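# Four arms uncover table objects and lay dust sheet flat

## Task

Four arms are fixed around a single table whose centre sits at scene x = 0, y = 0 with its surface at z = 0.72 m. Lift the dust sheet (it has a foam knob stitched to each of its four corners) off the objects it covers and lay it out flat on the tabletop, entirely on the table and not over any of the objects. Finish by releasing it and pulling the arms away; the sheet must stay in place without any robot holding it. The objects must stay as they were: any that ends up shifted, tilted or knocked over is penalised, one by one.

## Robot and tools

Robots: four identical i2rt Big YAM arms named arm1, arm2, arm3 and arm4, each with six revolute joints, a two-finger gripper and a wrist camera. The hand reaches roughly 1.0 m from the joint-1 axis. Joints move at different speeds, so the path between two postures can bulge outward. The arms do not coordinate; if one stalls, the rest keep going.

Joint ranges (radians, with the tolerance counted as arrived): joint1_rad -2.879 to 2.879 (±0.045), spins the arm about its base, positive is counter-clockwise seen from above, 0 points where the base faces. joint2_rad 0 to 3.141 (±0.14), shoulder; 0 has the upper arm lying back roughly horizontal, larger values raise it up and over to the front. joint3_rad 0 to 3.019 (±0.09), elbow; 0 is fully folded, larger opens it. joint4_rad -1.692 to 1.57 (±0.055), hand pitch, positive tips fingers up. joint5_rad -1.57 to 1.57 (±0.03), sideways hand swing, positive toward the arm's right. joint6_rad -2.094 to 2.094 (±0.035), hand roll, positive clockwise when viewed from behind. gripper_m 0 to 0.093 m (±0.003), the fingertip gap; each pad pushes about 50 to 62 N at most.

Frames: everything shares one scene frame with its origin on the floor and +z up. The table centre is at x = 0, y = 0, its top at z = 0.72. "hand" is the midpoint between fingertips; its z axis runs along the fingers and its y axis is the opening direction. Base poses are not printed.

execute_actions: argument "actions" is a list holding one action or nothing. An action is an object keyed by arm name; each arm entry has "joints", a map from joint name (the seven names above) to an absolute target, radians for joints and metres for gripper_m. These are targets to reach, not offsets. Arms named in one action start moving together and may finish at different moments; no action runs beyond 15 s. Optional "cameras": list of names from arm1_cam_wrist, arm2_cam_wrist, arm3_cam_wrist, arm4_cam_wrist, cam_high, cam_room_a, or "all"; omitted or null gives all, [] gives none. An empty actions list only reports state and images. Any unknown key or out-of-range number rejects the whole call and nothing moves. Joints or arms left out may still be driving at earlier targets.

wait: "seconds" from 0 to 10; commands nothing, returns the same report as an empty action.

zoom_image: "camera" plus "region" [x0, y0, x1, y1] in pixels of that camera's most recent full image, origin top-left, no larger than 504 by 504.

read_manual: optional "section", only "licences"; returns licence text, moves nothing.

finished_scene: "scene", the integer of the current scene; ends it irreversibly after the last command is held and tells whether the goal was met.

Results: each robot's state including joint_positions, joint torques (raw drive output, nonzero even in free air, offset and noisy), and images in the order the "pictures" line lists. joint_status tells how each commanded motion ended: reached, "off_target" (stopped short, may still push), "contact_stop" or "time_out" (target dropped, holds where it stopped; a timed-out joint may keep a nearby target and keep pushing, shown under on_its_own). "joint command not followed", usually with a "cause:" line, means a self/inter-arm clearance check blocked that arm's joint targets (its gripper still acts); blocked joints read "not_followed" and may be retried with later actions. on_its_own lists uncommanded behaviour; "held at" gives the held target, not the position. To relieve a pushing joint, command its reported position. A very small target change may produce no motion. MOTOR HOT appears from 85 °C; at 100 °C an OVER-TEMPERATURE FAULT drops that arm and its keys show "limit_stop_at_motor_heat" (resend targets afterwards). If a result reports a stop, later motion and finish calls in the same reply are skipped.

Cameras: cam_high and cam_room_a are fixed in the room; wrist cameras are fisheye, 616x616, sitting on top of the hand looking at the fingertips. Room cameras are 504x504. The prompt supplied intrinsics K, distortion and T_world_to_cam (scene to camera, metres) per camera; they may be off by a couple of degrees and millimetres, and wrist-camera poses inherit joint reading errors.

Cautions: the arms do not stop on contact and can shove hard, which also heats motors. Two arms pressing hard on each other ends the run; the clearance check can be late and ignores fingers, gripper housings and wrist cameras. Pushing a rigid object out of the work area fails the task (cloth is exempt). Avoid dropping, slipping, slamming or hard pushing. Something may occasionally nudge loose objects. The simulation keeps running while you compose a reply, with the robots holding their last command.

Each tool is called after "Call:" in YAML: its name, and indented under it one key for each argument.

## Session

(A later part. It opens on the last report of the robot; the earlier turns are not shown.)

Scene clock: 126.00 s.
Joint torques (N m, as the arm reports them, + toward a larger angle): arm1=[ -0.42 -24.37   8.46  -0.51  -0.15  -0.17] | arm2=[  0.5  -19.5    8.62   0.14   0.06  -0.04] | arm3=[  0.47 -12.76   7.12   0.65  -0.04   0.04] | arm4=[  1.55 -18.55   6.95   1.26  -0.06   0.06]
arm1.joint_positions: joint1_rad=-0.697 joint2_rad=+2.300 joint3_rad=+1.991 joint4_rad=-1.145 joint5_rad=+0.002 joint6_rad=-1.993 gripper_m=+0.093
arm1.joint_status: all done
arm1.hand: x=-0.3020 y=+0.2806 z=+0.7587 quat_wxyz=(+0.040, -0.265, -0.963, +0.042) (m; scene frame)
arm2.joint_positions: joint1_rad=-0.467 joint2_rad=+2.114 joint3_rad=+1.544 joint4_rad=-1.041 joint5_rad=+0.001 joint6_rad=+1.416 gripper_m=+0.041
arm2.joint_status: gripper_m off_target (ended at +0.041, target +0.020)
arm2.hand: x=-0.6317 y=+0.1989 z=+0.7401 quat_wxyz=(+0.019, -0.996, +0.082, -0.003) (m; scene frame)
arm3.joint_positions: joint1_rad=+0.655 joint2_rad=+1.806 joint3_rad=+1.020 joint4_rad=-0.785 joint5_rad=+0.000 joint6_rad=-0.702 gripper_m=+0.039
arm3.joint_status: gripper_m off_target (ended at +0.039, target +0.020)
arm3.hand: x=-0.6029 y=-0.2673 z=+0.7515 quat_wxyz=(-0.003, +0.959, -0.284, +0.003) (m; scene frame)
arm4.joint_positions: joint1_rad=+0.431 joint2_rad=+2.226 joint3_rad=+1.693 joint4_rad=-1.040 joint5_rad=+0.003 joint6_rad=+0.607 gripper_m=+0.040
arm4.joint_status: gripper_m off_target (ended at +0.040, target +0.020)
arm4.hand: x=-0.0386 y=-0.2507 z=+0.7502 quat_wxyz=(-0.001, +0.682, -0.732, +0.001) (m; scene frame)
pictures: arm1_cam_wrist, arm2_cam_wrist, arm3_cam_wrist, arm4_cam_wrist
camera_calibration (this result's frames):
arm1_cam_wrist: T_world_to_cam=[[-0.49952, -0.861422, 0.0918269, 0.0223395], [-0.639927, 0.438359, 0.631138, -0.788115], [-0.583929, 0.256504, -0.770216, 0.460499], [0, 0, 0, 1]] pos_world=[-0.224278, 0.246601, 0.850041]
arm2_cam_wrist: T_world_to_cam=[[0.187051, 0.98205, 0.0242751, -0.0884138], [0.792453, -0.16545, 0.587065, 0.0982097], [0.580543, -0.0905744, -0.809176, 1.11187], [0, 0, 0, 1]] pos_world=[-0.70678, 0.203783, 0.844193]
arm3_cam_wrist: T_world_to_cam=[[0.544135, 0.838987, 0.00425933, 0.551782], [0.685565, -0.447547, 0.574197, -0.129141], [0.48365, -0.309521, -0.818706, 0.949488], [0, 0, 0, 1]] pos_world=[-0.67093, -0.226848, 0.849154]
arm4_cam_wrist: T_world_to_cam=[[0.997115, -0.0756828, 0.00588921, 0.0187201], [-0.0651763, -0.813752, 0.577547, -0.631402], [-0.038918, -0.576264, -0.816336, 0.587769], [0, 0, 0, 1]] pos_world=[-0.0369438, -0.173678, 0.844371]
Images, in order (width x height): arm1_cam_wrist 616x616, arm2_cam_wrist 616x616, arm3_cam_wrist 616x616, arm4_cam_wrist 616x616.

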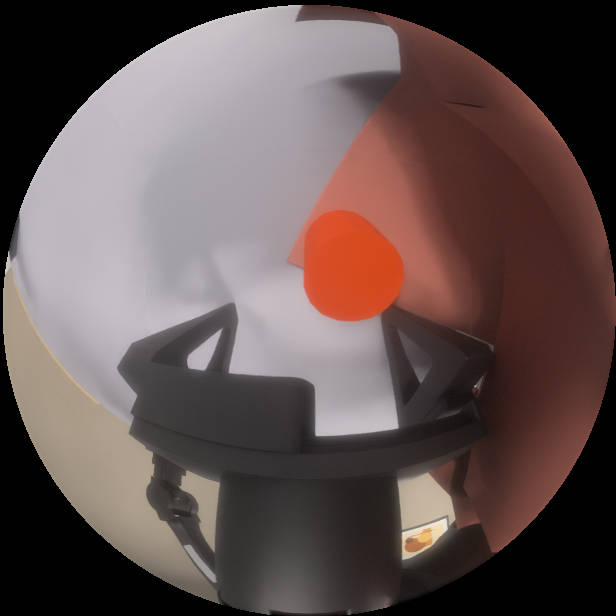

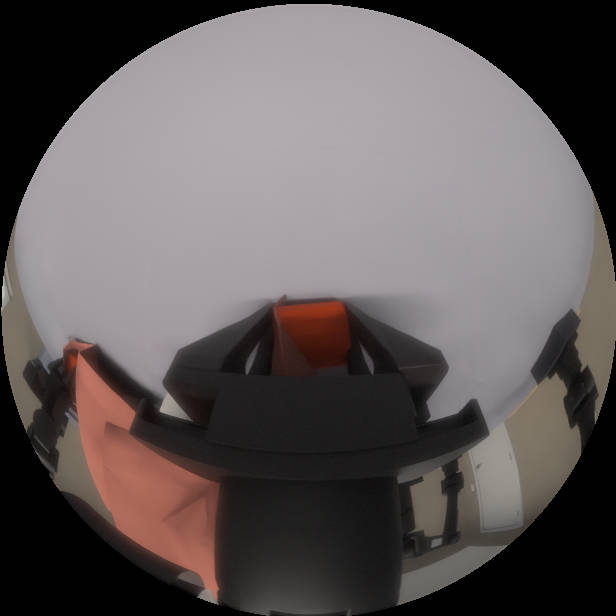

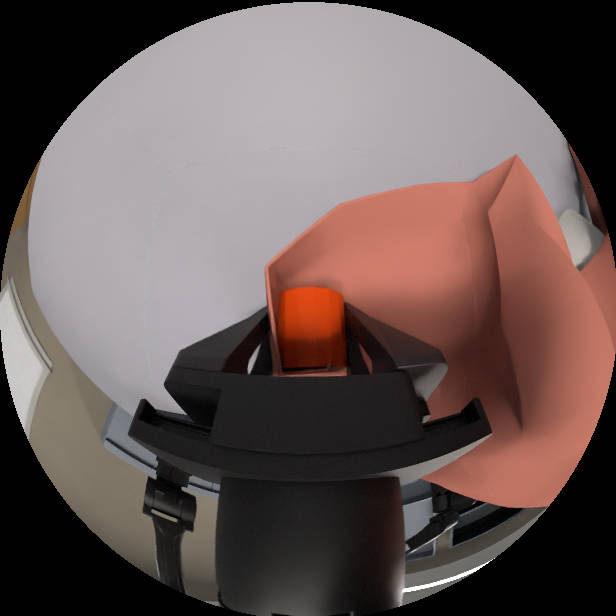

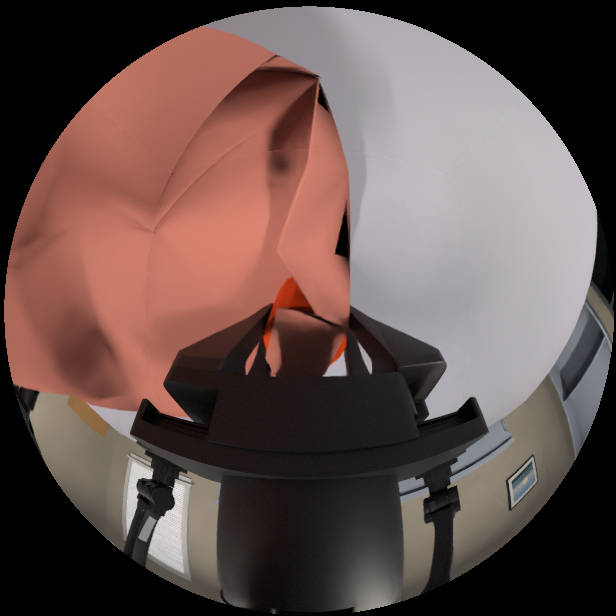

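Call:
execute_actions:
  actions:
    - {"arm1":{"joints":{"joint1_rad":-0.78,"joint2_rad":2.02,"joint4_rad":-1.4}}}
  cameras: []

Call:
execute_actions:
  actions:
    - {"arm1":{"joints":{"joint6_rad":2.0}}}
  cameras: ["arm1_cam_wrist","cam_high"]

Scene clock: 142.50 s.
Joint torques (N m, as the arm reports them, + toward a larger angle): arm1=[ -1.84 -20.56   9.92  -0.46  -0.08  -0.16] | arm2=[ -0.12 -19.49   8.56  -0.09   0.07  -0.05] | arm3=[  0.4  -12.93   7.17   0.68  -0.04   0.05] | arm4=[  1.51 -18.64   6.93   1.33  -0.07   0.02]
arm1.joint_positions: joint1_rad=-0.786 joint2_rad=+2.003 joint3_rad=+1.978 joint4_rad=-1.390 joint5_rad=+0.001 joint6_rad=-1.993 gripper_m=+0.093
arm1.joint_status: all done
arm1.hand: x=-0.2878 y=+0.3608 z=+0.9451 quat_wxyz=(+0.054, -0.307, -0.949, +0.055) (m; scene frame)
arm2.joint_positions: joint1_rad=-0.467 joint2_rad=+2.114 joint3_rad=+1.544 joint4_rad=-1.041 joint5_rad=+0.001 joint6_rad=+1.416 gripper_m=+0.041
arm2.joint_status: not commanded
arm2.hand: x=-0.6317 y=+0.1989 z=+0.7401 quat_wxyz=(+0.019, -0.996, +0.082, -0.003) (m; scene frame)
arm3.joint_positions: joint1_rad=+0.655 joint2_rad=+1.806 joint3_rad=+1.020 joint4_rad=-0.785 joint5_rad=+0.000 joint6_rad=-0.702 gripper_m=+0.039
arm3.joint_status: not commanded
arm3.hand: x=-0.6029 y=-0.2673 z=+0.7515 quat_wxyz=(-0.003, +0.959, -0.284, +0.003) (m; scene frame)
arm4.joint_positions: joint1_rad=+0.431 joint2_rad=+2.226 joint3_rad=+1.693 joint4_rad=-1.040 joint5_rad=+0.003 joint6_rad=+0.608 gripper_m=+0.040
arm4.joint_status: not commanded
arm4.hand: x=-0.0386 y=-0.2507 z=+0.7502 quat_wxyz=(-0.001, +0.682, -0.732, +0.001) (m; scene frame)
pictures: none
No camera images: the call's "cameras" was empty. Leave "cameras" out to get every camera's image.

Scene clock: 145.57 s.
Joint torques (N m, as the arm reports them, + toward a larger angle): arm1=[ -0.66 -20.51   9.93  -0.29   0.04   0.03] | arm2=[  1.02 -19.4    8.63  -0.01   0.05  -0.05] | arm3=[  0.35 -12.93   7.17   0.69  -0.03   0.05] | arm4=[  1.45 -18.77   6.98   1.31  -0.08   0.05]
arm1.joint_positions: joint1_rad=-0.786 joint2_rad=+2.003 joint3_rad=+1.978 joint4_rad=-1.390 joint5_rad=+0.001 joint6_rad=+1.992 gripper_m=+0.093
arm1.joint_status: all done
arm1.hand: x=-0.2878 y=+0.3608 z=+0.9451 quat_wxyz=(-0.072, -0.740, +0.668, +0.027) (m; scene frame)
arm2.joint_positions: joint1_rad=-0.467 joint2_rad=+2.114 joint3_rad=+1.544 joint4_rad=-1.041 joint5_rad=+0.001 joint6_rad=+1.416 gripper_m=+0.041
arm2.joint_status: not commanded
arm2.hand: x=-0.6317 y=+0.1989 z=+0.7401 quat_wxyz=(+0.019, -0.996, +0.082, -0.003) (m; scene frame)
arm3.joint_positions: joint1_rad=+0.655 joint2_rad=+1.806 joint3_rad=+1.020 joint4_rad=-0.785 joint5_rad=+0.000 joint6_rad=-0.702 gripper_m=+0.039
arm3.joint_status: not commanded
arm3.hand: x=-0.6029 y=-0.2673 z=+0.7515 quat_wxyz=(-0.003, +0.959, -0.284, +0.003) (m; scene frame)
arm4.joint_positions: joint1_rad=+0.431 joint2_rad=+2.226 joint3_rad=+1.693 joint4_rad=-1.040 joint5_rad=+0.003 joint6_rad=+0.608 gripper_m=+0.040
arm4.joint_status: not commanded
arm4.hand: x=-0.0386 y=-0.2507 z=+0.7502 quat_wxyz=(-0.001, +0.682, -0.732, +0.001) (m; scene frame)
pictures: arm1_cam_wrist, cam_high
camera_calibration (this result's frames):
arm1_cam_wrist: T_world_to_cam=[[0.982485, 0.10528, -0.153753, 0.391311], [0.179375, -0.757857, 0.627277, -0.260768], [-0.0504828, -0.64387, -0.763468, 1.06375], [0, 0, 0, 1]] pos_world=[-0.283981, 0.446092, 1.03588]
Images, in order (width x height): arm1_cam_wrist 616x616, cam_high 504x504.

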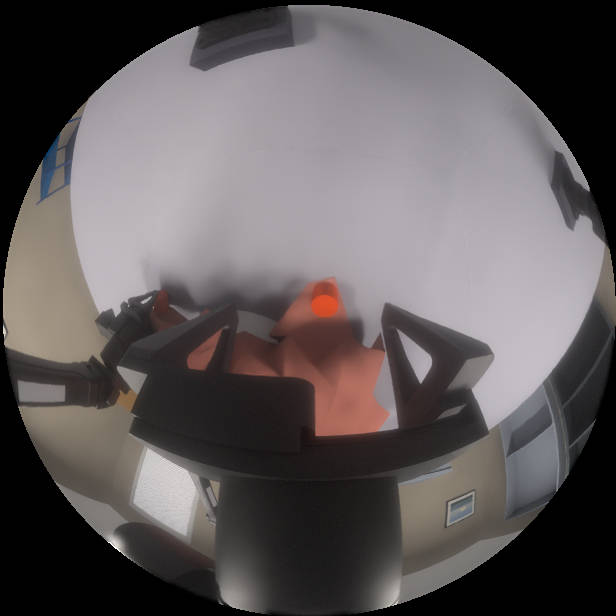

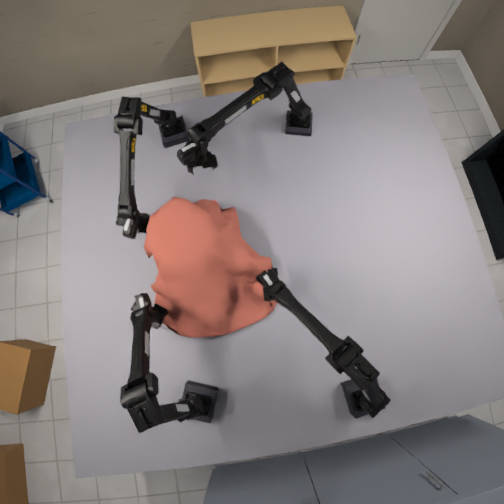

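Call:
execute_actions:
  actions:
    - {"arm1":{"joints":{"joint1_rad":-0.76,"joint2_rad":2.11,"joint3_rad":1.79,"joint4_rad":-0.97,"joint5_rad":-0.36}}}
  cameras: ["arm1_cam_wrist","cam_high"]

Scene clock: 165.47 s.
Joint torques (N m, as the arm reports them, + toward a larger angle): arm1=[ -1.07 -23.99   9.22   0.5   -0.31   0.04] | arm2=[  0.86 -19.36   8.71  -0.06   0.1   -0.04] | arm3=[  0.56 -12.94   7.18   0.69  -0.05   0.04] | arm4=[  1.47 -18.62   6.92   1.32  -0.06   0.04]
arm1.joint_positions: joint1_rad=-0.764 joint2_rad=+2.114 joint3_rad=+1.785 joint4_rad=-0.982 joint5_rad=-0.357 joint6_rad=+1.993 gripper_m=+0.093
arm1.joint_status: all done
arm1.hand: x=-0.2796 y=+0.2790 z=+0.8200 quat_wxyz=(-0.173, -0.747, +0.629, -0.128) (m; scene frame)
arm2.joint_positions: joint1_rad=-0.467 joint2_rad=+2.114 joint3_rad=+1.544 joint4_rad=-1.041 joint5_rad=+0.001 joint6_rad=+1.416 gripper_m=+0.041
arm2.joint_status: not commanded
arm2.hand: x=-0.6317 y=+0.1989 z=+0.7401 quat_wxyz=(+0.019, -0.996, +0.082, -0.003) (m; scene frame)
arm3.joint_positions: joint1_rad=+0.655 joint2_rad=+1.806 joint3_rad=+1.020 joint4_rad=-0.785 joint5_rad=+0.000 joint6_rad=-0.702 gripper_m=+0.039
arm3.joint_status: not commanded
arm3.hand: x=-0.6029 y=-0.2673 z=+0.7515 quat_wxyz=(-0.003, +0.959, -0.284, +0.003) (m; scene frame)
arm4.joint_positions: joint1_rad=+0.431 joint2_rad=+2.226 joint3_rad=+1.693 joint4_rad=-1.040 joint5_rad=+0.003 joint6_rad=+0.608 gripper_m=+0.040
arm4.joint_status: not commanded
arm4.hand: x=-0.0385 y=-0.2508 z=+0.7502 quat_wxyz=(-0.001, +0.682, -0.732, +0.002) (m; scene frame)
pictures: arm1_cam_wrist, cam_high
camera_calibration (this result's frames):
arm1_cam_wrist: T_world_to_cam=[[0.982163, 0.152749, -0.109651, 0.323097], [0.170155, -0.473857, 0.864006, -0.521677], [0.0800168, -0.867253, -0.491396, 0.791715], [0, 0, 0, 1]] pos_world=[-0.291919, 0.390064, 0.875206]
Images, in order (width x height): arm1_cam_wrist 616x616, cam_high 504x504.

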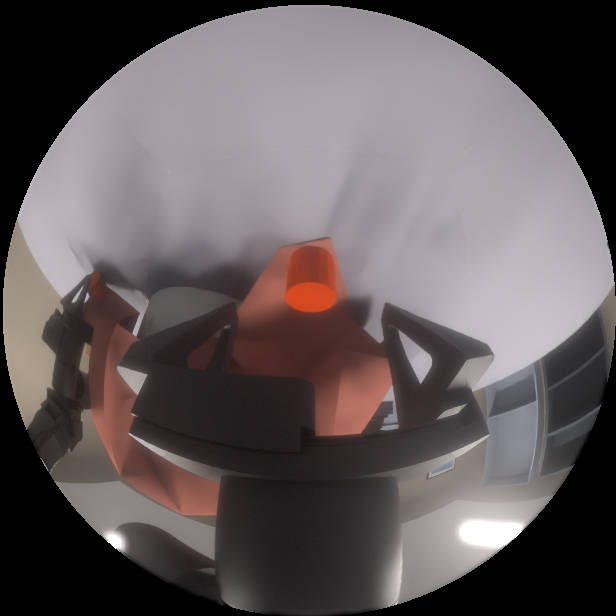

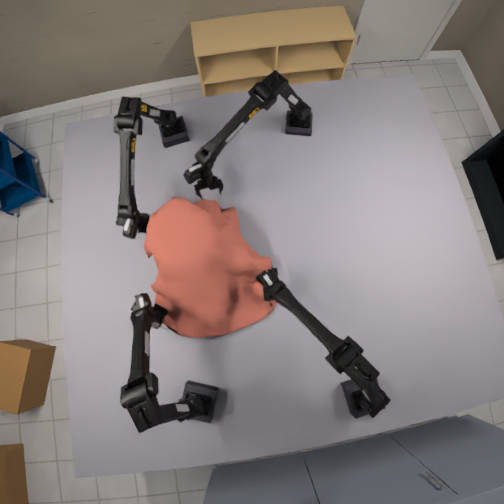

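Call:
execute_actions:
  actions:
    - {"arm1":{"joints":{"joint1_rad":-0.725,"joint2_rad":2.215,"joint4_rad":-0.865}}}
  cameras: ["arm1_cam_wrist"]

Scene clock: 174.60 s.
Joint torques (N m, as the arm reports them, + toward a larger angle): arm1=[ -1.76 -24.14   9.08   0.69  -0.19   0.08] | arm2=[  0.91 -19.88   8.57   0.02   0.06  -0.04] | arm3=[  0.43 -12.92   7.14   0.7   -0.04   0.05] | arm4=[  1.49 -18.47   7.02   1.27  -0.06   0.04]
arm1.joint_positions: joint1_rad=-0.724 joint2_rad=+2.203 joint3_rad=+1.785 joint4_rad=-0.876 joint5_rad=-0.358 joint6_rad=+1.993 gripper_m=+0.093
arm1.joint_status: all done
arm1.hand: x=-0.2761 y=+0.2480 z=+0.7659 quat_wxyz=(-0.178, -0.760, +0.612, -0.129) (m; scene frame)
arm2.joint_positions: joint1_rad=-0.467 joint2_rad=+2.114 joint3_rad=+1.544 joint4_rad=-1.041 joint5_rad=+0.001 joint6_rad=+1.416 gripper_m=+0.041
arm2.joint_status: not commanded
arm2.hand: x=-0.6317 y=+0.1989 z=+0.7401 quat_wxyz=(+0.019, -0.996, +0.082, -0.003) (m; scene frame)
arm3.joint_positions: joint1_rad=+0.655 joint2_rad=+1.806 joint3_rad=+1.020 joint4_rad=-0.785 joint5_rad=+0.000 joint6_rad=-0.702 gripper_m=+0.039
arm3.joint_status: not commanded
arm3.hand: x=-0.6029 y=-0.2673 z=+0.7515 quat_wxyz=(-0.003, +0.959, -0.284, +0.003) (m; scene frame)
arm4.joint_positions: joint1_rad=+0.431 joint2_rad=+2.226 joint3_rad=+1.693 joint4_rad=-1.040 joint5_rad=+0.003 joint6_rad=+0.608 gripper_m=+0.040
arm4.joint_status: not commanded
arm4.hand: x=-0.0385 y=-0.2508 z=+0.7502 quat_wxyz=(-0.001, +0.682, -0.732, +0.002) (m; scene frame)
pictures: arm1_cam_wrist
camera_calibration (this result's frames):
arm1_cam_wrist: T_world_to_cam=[[0.973597, 0.191074, -0.124902, 0.318249], [0.200968, -0.457947, 0.865966, -0.487153], [0.108265, -0.868203, -0.484255, 0.740521], [0, 0, 0, 1]] pos_world=[-0.292116, 0.359023, 0.820208]
Images, in order (width x height): arm1_cam_wrist 616x616.

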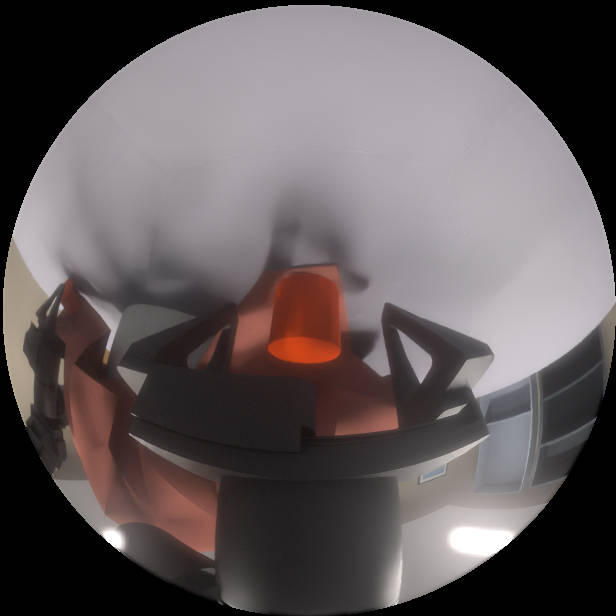

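Call:
execute_actions:
  actions:
    - {"arm1":{"joints":{"gripper_m":0.02}}}
  cameras: []

Call:
execute_actions:
  actions:
    - {"arm1":{"joints":{"joint1_rad":-0.6,"joint2_rad":1.6,"joint3_rad":1.75,"joint4_rad":-1.324,"joint5_rad":0,"joint6_rad":2.08}},"arm2":{"joints":{"joint1_rad":-0.656,"joint2_rad":1.471,"joint3_rad":1.55,"joint4_rad":-1.262}},"arm3":{"joints":{"joint1_rad":0.877,"joint2_rad":1.295,"joint3_rad":1.34,"joint4_rad":-1.23}},"arm4":{"joints":{"joint1_rad":0.555,"joint2_rad":1.756,"joint3_rad":1.815,"joint4_rad":-1.249}}}
  cameras: ["cam_high","cam_room_a"]

Scene clock: 184.97 s.
Joint torques (N m, as the arm reports them, + toward a larger angle): arm1=[ -2.45 -23.09   9.09   0.61  -0.21   0.12] | arm2=[  0.79 -19.12   8.52   0.04   0.06  -0.02] | arm3=[  0.39 -13.06   7.21   0.67  -0.05   0.04] | arm4=[  1.51 -18.79   6.87   1.36  -0.06   0.03]
arm1.joint_positions: joint1_rad=-0.724 joint2_rad=+2.203 joint3_rad=+1.785 joint4_rad=-0.876 joint5_rad=-0.358 joint6_rad=+1.993 gripper_m=+0.039
arm1.joint_status: gripper_m off_target (ended at +0.039, target +0.020)
arm1.hand: x=-0.2761 y=+0.2480 z=+0.7659 quat_wxyz=(-0.178, -0.759, +0.612, -0.129) (m; scene frame)
arm2.joint_positions: joint1_rad=-0.467 joint2_rad=+2.114 joint3_rad=+1.544 joint4_rad=-1.041 joint5_rad=+0.001 joint6_rad=+1.416 gripper_m=+0.041
arm2.joint_status: not commanded
arm2.hand: x=-0.6317 y=+0.1989 z=+0.7401 quat_wxyz=(+0.019, -0.996, +0.082, -0.003) (m; scene frame)
arm3.joint_positions: joint1_rad=+0.655 joint2_rad=+1.806 joint3_rad=+1.020 joint4_rad=-0.785 joint5_rad=+0.000 joint6_rad=-0.702 gripper_m=+0.039
arm3.joint_status: not commanded
arm3.hand: x=-0.6029 y=-0.2673 z=+0.7515 quat_wxyz=(-0.003, +0.959, -0.284, +0.003) (m; scene frame)
arm4.joint_positions: joint1_rad=+0.431 joint2_rad=+2.226 joint3_rad=+1.693 joint4_rad=-1.040 joint5_rad=+0.003 joint6_rad=+0.608 gripper_m=+0.040
arm4.joint_status: not commanded
arm4.hand: x=-0.0386 y=-0.2507 z=+0.7502 quat_wxyz=(-0.001, +0.682, -0.732, +0.001) (m; scene frame)
pictures: none
No camera images: the call's "cameras" was empty. Leave "cameras" out to get every camera's image.

Scene clock: 186.70 s.
Joint torques (N m, as the arm reports them, + toward a larger angle): arm1=[ -1.77 -16.37  10.32   0.2    0.06   0.03] | arm2=[ -0.09 -14.24  10.31   0.06  -0.01  -0.07] | arm3=[ 0.64 -9.9  11.93  0.63 -0.05  0.06] | arm4=[  1.78 -14.7   10.08   0.85   0.11   0.02]
arm1.joint_positions: joint1_rad=-0.599 joint2_rad=+1.599 joint3_rad=+1.742 joint4_rad=-1.316 joint5_rad=+0.000 joint6_rad=+2.072 gripper_m=+0.039
arm1.joint_status: all done
arm1.hand: x=-0.1488 y=+0.3163 z=+1.0859 quat_wxyz=(-0.193, -0.762, +0.617, +0.038) (m; scene frame)
arm2.joint_positions: joint1_rad=-0.653 joint2_rad=+1.488 joint3_rad=+1.531 joint4_rad=-1.255 joint5_rad=+0.002 joint6_rad=+1.414 gripper_m=+0.041
arm2.joint_status: all done
arm2.hand: x=-0.7012 y=+0.2970 z=+1.0719 quat_wxyz=(-0.169, -0.969, +0.171, +0.060) (m; scene frame)
arm3.joint_positions: joint1_rad=+0.881 joint2_rad=+1.300 joint3_rad=+1.328 joint4_rad=-1.221 joint5_rad=+0.000 joint6_rad=-0.702 gripper_m=+0.039
arm3.joint_status: all done
arm3.hand: x=-0.7034 y=-0.2979 z=+1.0796 quat_wxyz=(-0.147, +0.967, -0.171, -0.117) (m; scene frame)
arm4.joint_positions: joint1_rad=+0.553 joint2_rad=+1.748 joint3_rad=+1.801 joint4_rad=-1.235 joint5_rad=-0.002 joint6_rad=+0.607 gripper_m=+0.040
arm4.joint_status: all done
arm4.hand: x=-0.1006 y=-0.2987 z=+1.0853 quat_wxyz=(-0.028, +0.712, -0.675, -0.192) (m; scene frame)
pictures: cam_high, cam_room_a
Images, in order (width x height): cam_high 504x504, cam_room_a 504x504.

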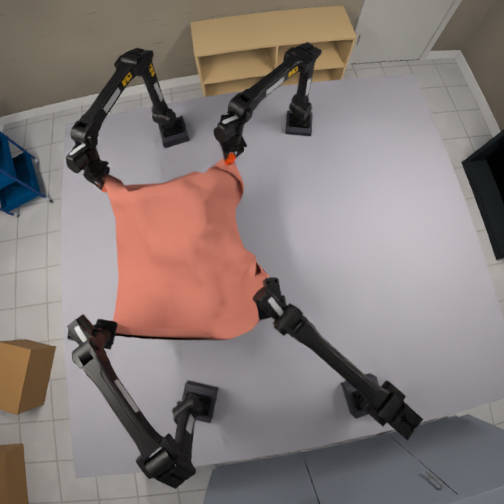

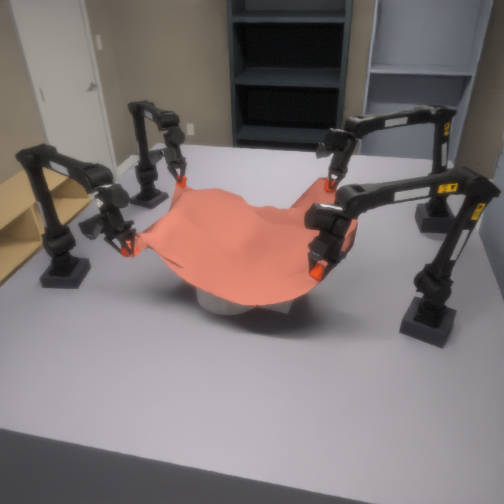

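Call:
execute_actions:
  actions:
    - {"arm1":{"joints":{"joint1_rad":-0.56,"joint2_rad":1.475,"joint3_rad":2.015,"joint4_rad":-1.53}},"arm2":{"joints":{"joint1_rad":-0.70,"joint2_rad":1.415,"joint3_rad":1.9,"joint4_rad":-1.468}},"arm3":{"joints":{"joint1_rad":0.92,"joint2_rad":1.232,"joint3_rad":1.69,"joint4_rad":-1.445}},"arm4":{"joints":{"joint1_rad":0.58,"joint2_rad":1.632,"joint3_rad":2.06,"joint4_rad":-1.415}}}
  cameras: []

Call:
wait:
  seconds: 2

Scene clock: 193.20 s.
Joint torques (N m, as the arm reports them, + toward a larger angle): arm1=[ -1.01 -12.55  10.21   0.32   0.06   0.01] | arm2=[  0.07 -11.47  11.23   0.26   0.1   -0.05] | arm3=[ 1.14 -7.06 13.6   0.89 -0.05  0.08] | arm4=[  1.71 -11.87  11.46   1.05   0.12   0.01]
arm1.joint_positions: joint1_rad=-0.565 joint2_rad=+1.465 joint3_rad=+1.993 joint4_rad=-1.520 joint5_rad=+0.000 joint6_rad=+2.073 gripper_m=+0.039
arm1.joint_status: all done
arm1.hand: x=-0.0918 y=+0.3417 z=+1.2518 quat_wxyz=(-0.280, -0.755, +0.591, +0.049) (m; scene frame)
arm2.joint_positions: joint1_rad=-0.692 joint2_rad=+1.421 joint3_rad=+1.861 joint4_rad=-1.462 joint5_rad=+0.000 joint6_rad=+1.414 gripper_m=+0.041
arm2.joint_status: all done
arm2.hand: x=-0.7082 y=+0.3239 z=+1.2401 quat_wxyz=(-0.255, -0.944, +0.186, +0.094) (m; scene frame)
arm3.joint_positions: joint1_rad=+0.917 joint2_rad=+1.223 joint3_rad=+1.654 joint4_rad=-1.435 joint5_rad=+0.000 joint6_rad=-0.702 gripper_m=+0.039
arm3.joint_status: all done
arm3.hand: x=-0.7069 y=-0.3266 z=+1.2456 quat_wxyz=(-0.215, +0.948, -0.149, -0.180) (m; scene frame)
arm4.joint_positions: joint1_rad=+0.582 joint2_rad=+1.617 joint3_rad=+2.023 joint4_rad=-1.397 joint5_rad=-0.002 joint6_rad=+0.607 gripper_m=+0.040
arm4.joint_status: all done
arm4.hand: x=-0.0909 y=-0.3387 z=+1.2520 quat_wxyz=(-0.038, +0.705, -0.649, -0.284) (m; scene frame)
pictures: none
No camera images: the call's "cameras" was empty. Leave "cameras" out to get every camera's image.

Scene clock: 195.20 s.
Joint torques (N m, as the arm reports them, + toward a larger angle): arm1=[ -0.73 -11.49  10.57   0.49   0.03  -0.01] | arm2=[ -0.05 -11.27  11.13   0.38   0.11  -0.07] | arm3=[ 1.02 -6.84 13.6   0.91 -0.05  0.07] | arm4=[  1.49 -11.74  11.44   1.05   0.13   0.02]
arm1.joint_positions: joint1_rad=-0.565 joint2_rad=+1.465 joint3_rad=+1.993 joint4_rad=-1.520 joint5_rad=+0.000 joint6_rad=+2.073 gripper_m=+0.039
arm1.joint_status: all done
arm1.hand: x=-0.0918 y=+0.3417 z=+1.2518 quat_wxyz=(-0.280, -0.755, +0.591, +0.049) (m; scene frame)
arm2.joint_positions: joint1_rad=-0.692 joint2_rad=+1.421 joint3_rad=+1.861 joint4_rad=-1.462 joint5_rad=+0.000 joint6_rad=+1.414 gripper_m=+0.041
arm2.joint_status: all done
arm2.hand: x=-0.7082 y=+0.3239 z=+1.2401 quat_wxyz=(-0.255, -0.944, +0.186, +0.094) (m; scene frame)
arm3.joint_positions: joint1_rad=+0.917 joint2_rad=+1.223 joint3_rad=+1.654 joint4_rad=-1.435 joint5_rad=+0.000 joint6_rad=-0.702 gripper_m=+0.039
arm3.joint_status: all done
arm3.hand: x=-0.7069 y=-0.3266 z=+1.2456 quat_wxyz=(-0.215, +0.948, -0.149, -0.180) (m; scene frame)
arm4.joint_positions: joint1_rad=+0.582 joint2_rad=+1.617 joint3_rad=+2.023 joint4_rad=-1.397 joint5_rad=-0.002 joint6_rad=+0.607 gripper_m=+0.040
arm4.joint_status: all done
arm4.hand: x=-0.0909 y=-0.3387 z=+1.2520 quat_wxyz=(-0.038, +0.705, -0.649, -0.284) (m; scene frame)
wait: 2.00 s; at rest by 0.27 s
pictures: arm1_cam_wrist, arm2_cam_wrist, arm3_cam_wrist, arm4_cam_wrist, cam_high, cam_room_a
camera_calibration (this result's frames):
arm1_cam_wrist: T_world_to_cam=[[0.858167, 0.149908, -0.490997, 0.64342], [0.489968, -0.524649, 0.696186, -0.640258], [-0.153237, -0.838016, -0.523686, 1.05227], [0, 0, 0, 1]] pos_world=[-0.0772079, 0.449458, 1.31272]
arm2_cam_wrist: T_world_to_cam=[[0.319792, 0.785369, -0.530026, 0.636165], [0.896699, -0.0701753, 0.437042, 0.114971], [0.306045, -0.615037, -0.726682, 1.44535], [0, 0, 0, 1]] pos_world=[-0.748876, 0.397387, 1.33725]
arm3_cam_wrist: T_world_to_cam=[[0.358688, 0.86487, 0.351203, 0.101196], [0.890012, -0.430311, 0.1507, 0.309639], [0.281462, 0.25852, -0.924092, 1.5598], [0, 0, 0, 1]] pos_world=[-0.750904, -0.35752, 1.3592]
arm4_cam_wrist: T_world_to_cam=[[0.937365, 0.148099, -0.3153, 0.533749], [0.193608, -0.973943, 0.118113, -0.451779], [-0.289592, -0.171759, -0.941613, 1.21572], [0, 0, 0, 1]] pos_world=[-0.0607867, -0.310244, 1.36639]
Images, in order (width x height): arm1_cam_wrist 616x616, arm2_cam_wrist 616x616, arm3_cam_wrist 616x616, arm4_cam_wrist 616x616, cam_high 504x504, cam_room_a 504x504.

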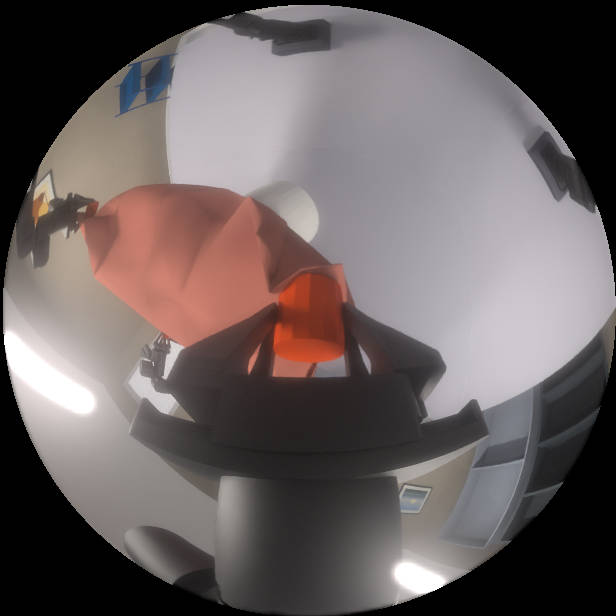

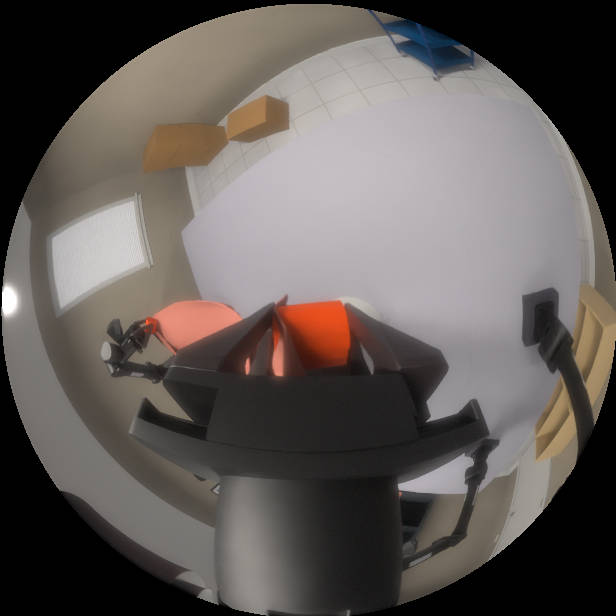

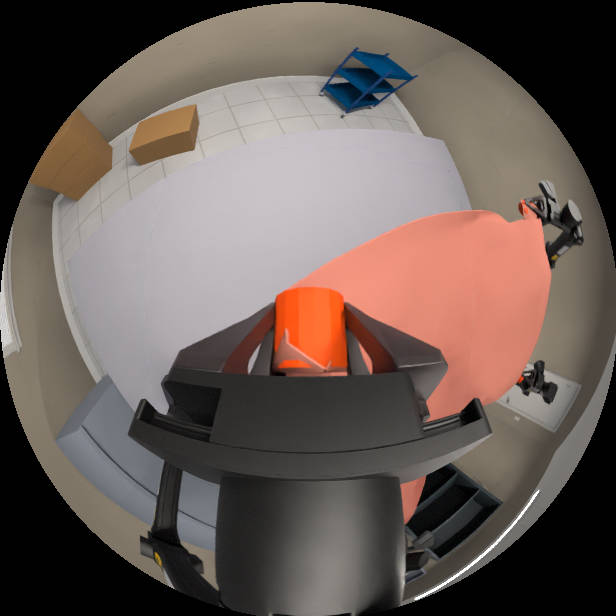

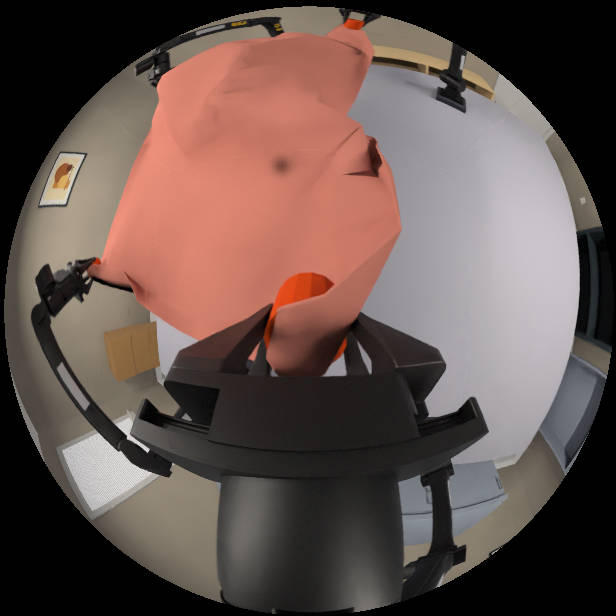

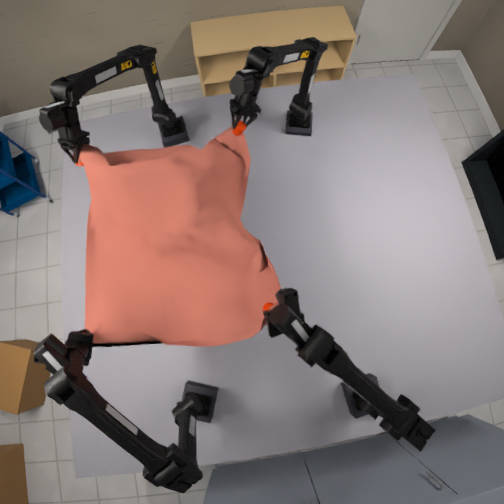

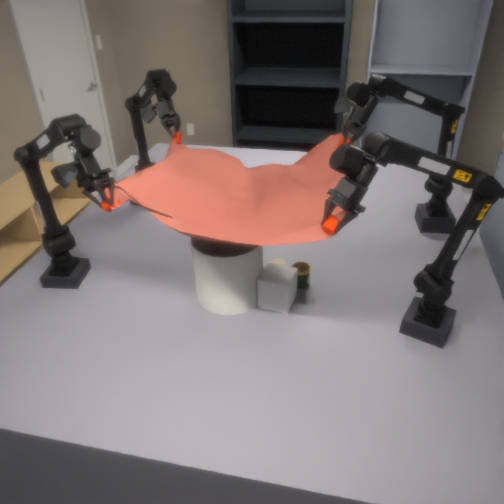

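Call:
execute_actions:
  actions:
    - {"arm1":{"joints":{"joint1_rad":0.4,"joint2_rad":1.04,"joint3_rad":1.56,"joint4_rad":-1.545}},"arm2":{"joints":{"joint1_rad":0.096,"joint2_rad":1.19,"joint3_rad":1.6,"joint4_rad":-1.415,"joint6_rad":2.08}},"arm3":{"joints":{"joint1_rad":-0.006,"joint2_rad":1.065,"joint3_rad":1.475,"joint4_rad":-1.428,"joint6_rad":-1.6}},"arm4":{"joints":{"joint1_rad":-0.21,"joint2_rad":1.24,"joint3_rad":1.545,"joint4_rad":-1.32,"joint6_rad":-0.2}}}
  cameras: []

Call:
wait:
  seconds: 2

Scene clock: 208.43 s.
Joint torques (N m, as the arm reports them, + toward a larger angle): arm1=[ 0.58 -3.92  8.36  0.37 -0.54 -0.01] | arm2=[-1.04 -8.83  9.58  1.07  0.43  0.29] | arm3=[ 1.71 -5.18 10.1   1.42 -0.54 -0.02] | arm4=[ 0.2  -6.53  8.38  2.24  0.71 -0.11]
arm1.joint_positions: joint1_rad=+0.384 joint2_rad=+1.031 joint3_rad=+1.570 joint4_rad=-1.538 joint5_rad=+0.016 joint6_rad=+2.076 gripper_m=+0.039
arm1.joint_status: all done
arm1.hand: x=+0.3256 y=+0.3452 z=+1.2297 quat_wxyz=(-0.268, -0.942, +0.185, -0.078) (m; scene frame)
arm2.joint_positions: joint1_rad=+0.112 joint2_rad=+1.206 joint3_rad=+1.586 joint4_rad=-1.429 joint5_rad=-0.009 joint6_rad=+2.056 gripper_m=+0.041
arm2.joint_status: all done
arm2.hand: x=-0.3346 y=+0.3437 z=+1.2088 quat_wxyz=(-0.240, -0.960, +0.107, -0.097) (m; scene frame)
arm3.joint_positions: joint1_rad=-0.016 joint2_rad=+1.067 joint3_rad=+1.478 joint4_rad=-1.433 joint5_rad=+0.011 joint6_rad=-1.598 gripper_m=+0.039
arm3.joint_status: all done
arm3.hand: x=-0.3365 y=-0.3475 z=+1.2240 quat_wxyz=(-0.268, +0.947, -0.169, +0.063) (m; scene frame)
arm4.joint_positions: joint1_rad=-0.187 joint2_rad=+1.230 joint3_rad=+1.551 joint4_rad=-1.334 joint5_rad=-0.021 joint6_rad=-0.177 gripper_m=+0.040
arm4.joint_status: all done
arm4.hand: x=+0.3190 y=-0.3461 z=+1.2228 quat_wxyz=(-0.212, +0.714, -0.644, -0.176) (m; scene frame)
pictures: none
No camera images: the call's "cameras" was empty. Leave "cameras" out to get every camera's image.

Scene clock: 210.43 s.
Joint torques (N m, as the arm reports them, + toward a larger angle): arm1=[ 0.64 -4.27  8.18  0.57 -0.47 -0.02] | arm2=[-0.62 -8.69  9.42  0.93  0.4   0.33] | arm3=[ 1.65 -5.38 10.02  1.46 -0.54 -0.04] | arm4=[ 0.18 -6.1   8.46  2.16  0.7  -0.09]
arm1.joint_positions: joint1_rad=+0.384 joint2_rad=+1.031 joint3_rad=+1.570 joint4_rad=-1.538 joint5_rad=+0.016 joint6_rad=+2.076 gripper_m=+0.039
arm1.joint_status: all done
arm1.hand: x=+0.3256 y=+0.3452 z=+1.2297 quat_wxyz=(-0.268, -0.942, +0.185, -0.078) (m; scene frame)
arm2.joint_positions: joint1_rad=+0.112 joint2_rad=+1.206 joint3_rad=+1.586 joint4_rad=-1.429 joint5_rad=-0.009 joint6_rad=+2.056 gripper_m=+0.041
arm2.joint_status: all done
arm2.hand: x=-0.3346 y=+0.3437 z=+1.2088 quat_wxyz=(-0.240, -0.960, +0.108, -0.097) (m; scene frame)
arm3.joint_positions: joint1_rad=-0.016 joint2_rad=+1.067 joint3_rad=+1.478 joint4_rad=-1.433 joint5_rad=+0.011 joint6_rad=-1.599 gripper_m=+0.039
arm3.joint_status: all done
arm3.hand: x=-0.3365 y=-0.3475 z=+1.2240 quat_wxyz=(-0.268, +0.947, -0.169, +0.063) (m; scene frame)
arm4.joint_positions: joint1_rad=-0.187 joint2_rad=+1.230 joint3_rad=+1.551 joint4_rad=-1.334 joint5_rad=-0.021 joint6_rad=-0.178 gripper_m=+0.040
arm4.joint_status: all done
arm4.hand: x=+0.3190 y=-0.3461 z=+1.2228 quat_wxyz=(-0.212, +0.714, -0.644, -0.176) (m; scene frame)
wait: 2.00 s; at rest by 0.27 s
pictures: arm1_cam_wrist, arm2_cam_wrist, arm3_cam_wrist, arm4_cam_wrist, cam_high, cam_room_a
camera_calibration (this result's frames):
arm1_cam_wrist: T_world_to_cam=[[0.382406, 0.785333, -0.486845, 0.204202], [0.719017, 0.0780039, 0.690601, -1.10326], [0.580327, -0.61414, -0.534839, 0.805159], [0, 0, 0, 1]] pos_world=[0.247916, 0.420172, 1.29195]
arm2_cam_wrist: T_world_to_cam=[[0.277039, 0.851264, -0.445644, 0.345595], [0.695368, 0.142453, 0.704394, -0.668535], [0.663108, -0.505031, -0.552477, 1.19158], [0, 0, 0, 1]] pos_world=[-0.421011, 0.402826, 1.28324]
arm3_cam_wrist: T_world_to_cam=[[0.285343, 0.802104, 0.524604, -0.264765], [0.648916, -0.5645, 0.510145, -0.593558], [0.705328, 0.194857, -0.681574, 1.26465], [0, 0, 0, 1]] pos_world=[-0.431277, -0.369121, 1.30365]
arm4_cam_wrist: T_world_to_cam=[[0.994368, 0.0749291, 0.0749526, -0.379246], [0.0703334, -0.995583, 0.0621843, -0.434686], [0.079281, -0.0565624, -0.995246, 1.29349], [0, 0, 0, 1]] pos_world=[0.305134, -0.331187, 1.34279]
Images, in order (width x height): arm1_cam_wrist 616x616, arm2_cam_wrist 616x616, arm3_cam_wrist 616x616, arm4_cam_wrist 616x616, cam_high 504x504, cam_room_a 504x504.

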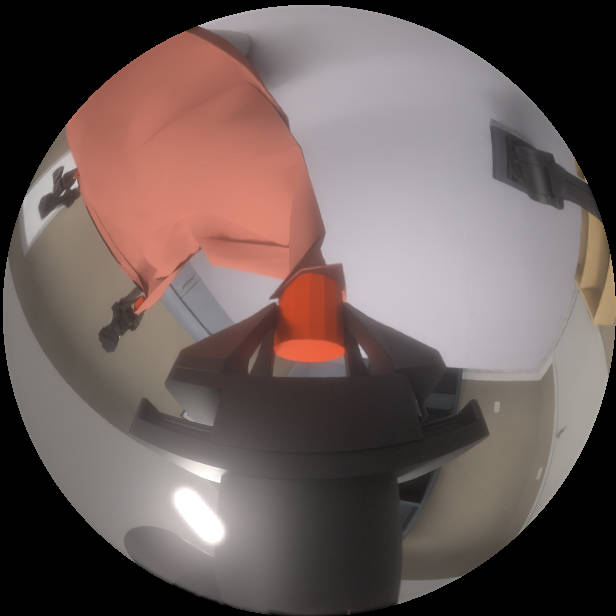

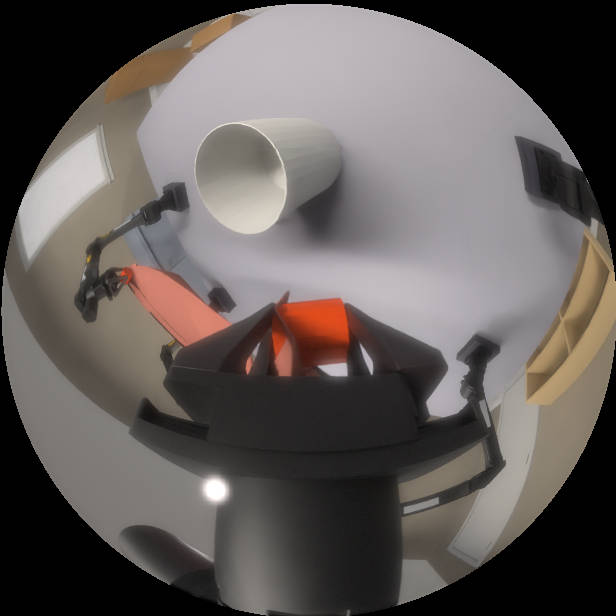

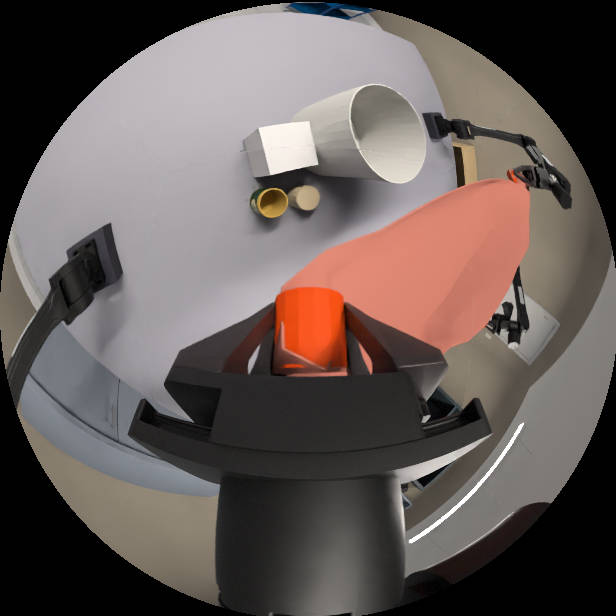

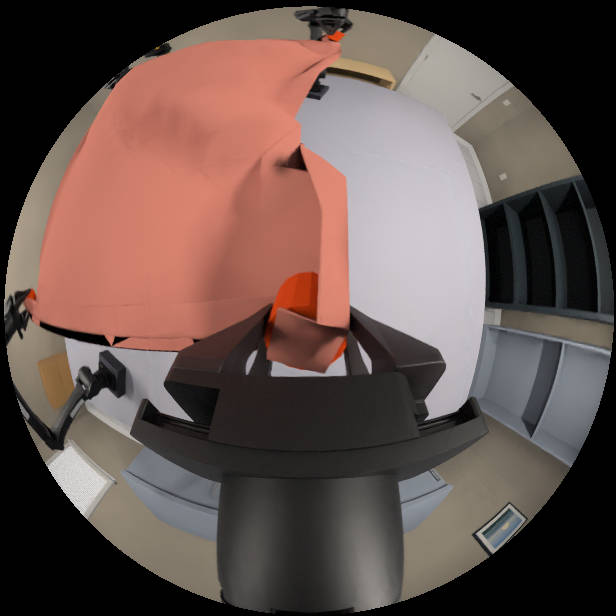

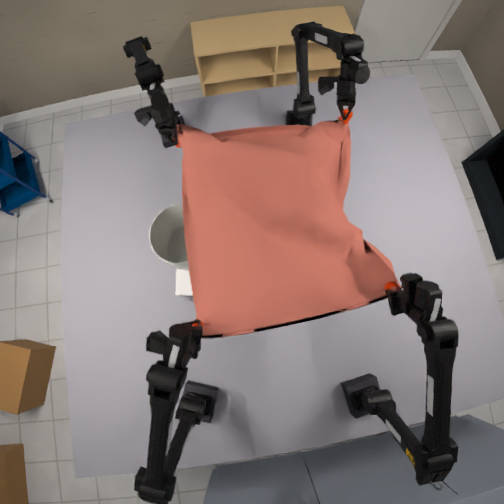

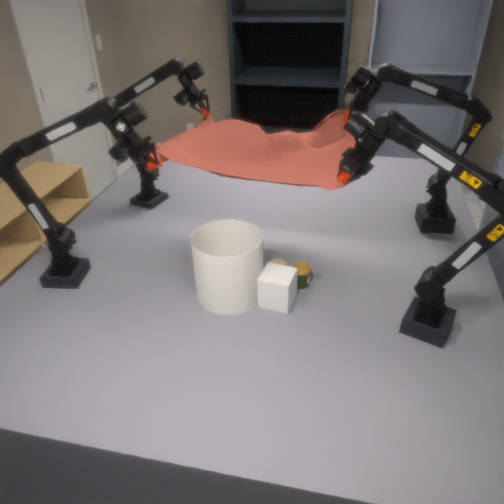

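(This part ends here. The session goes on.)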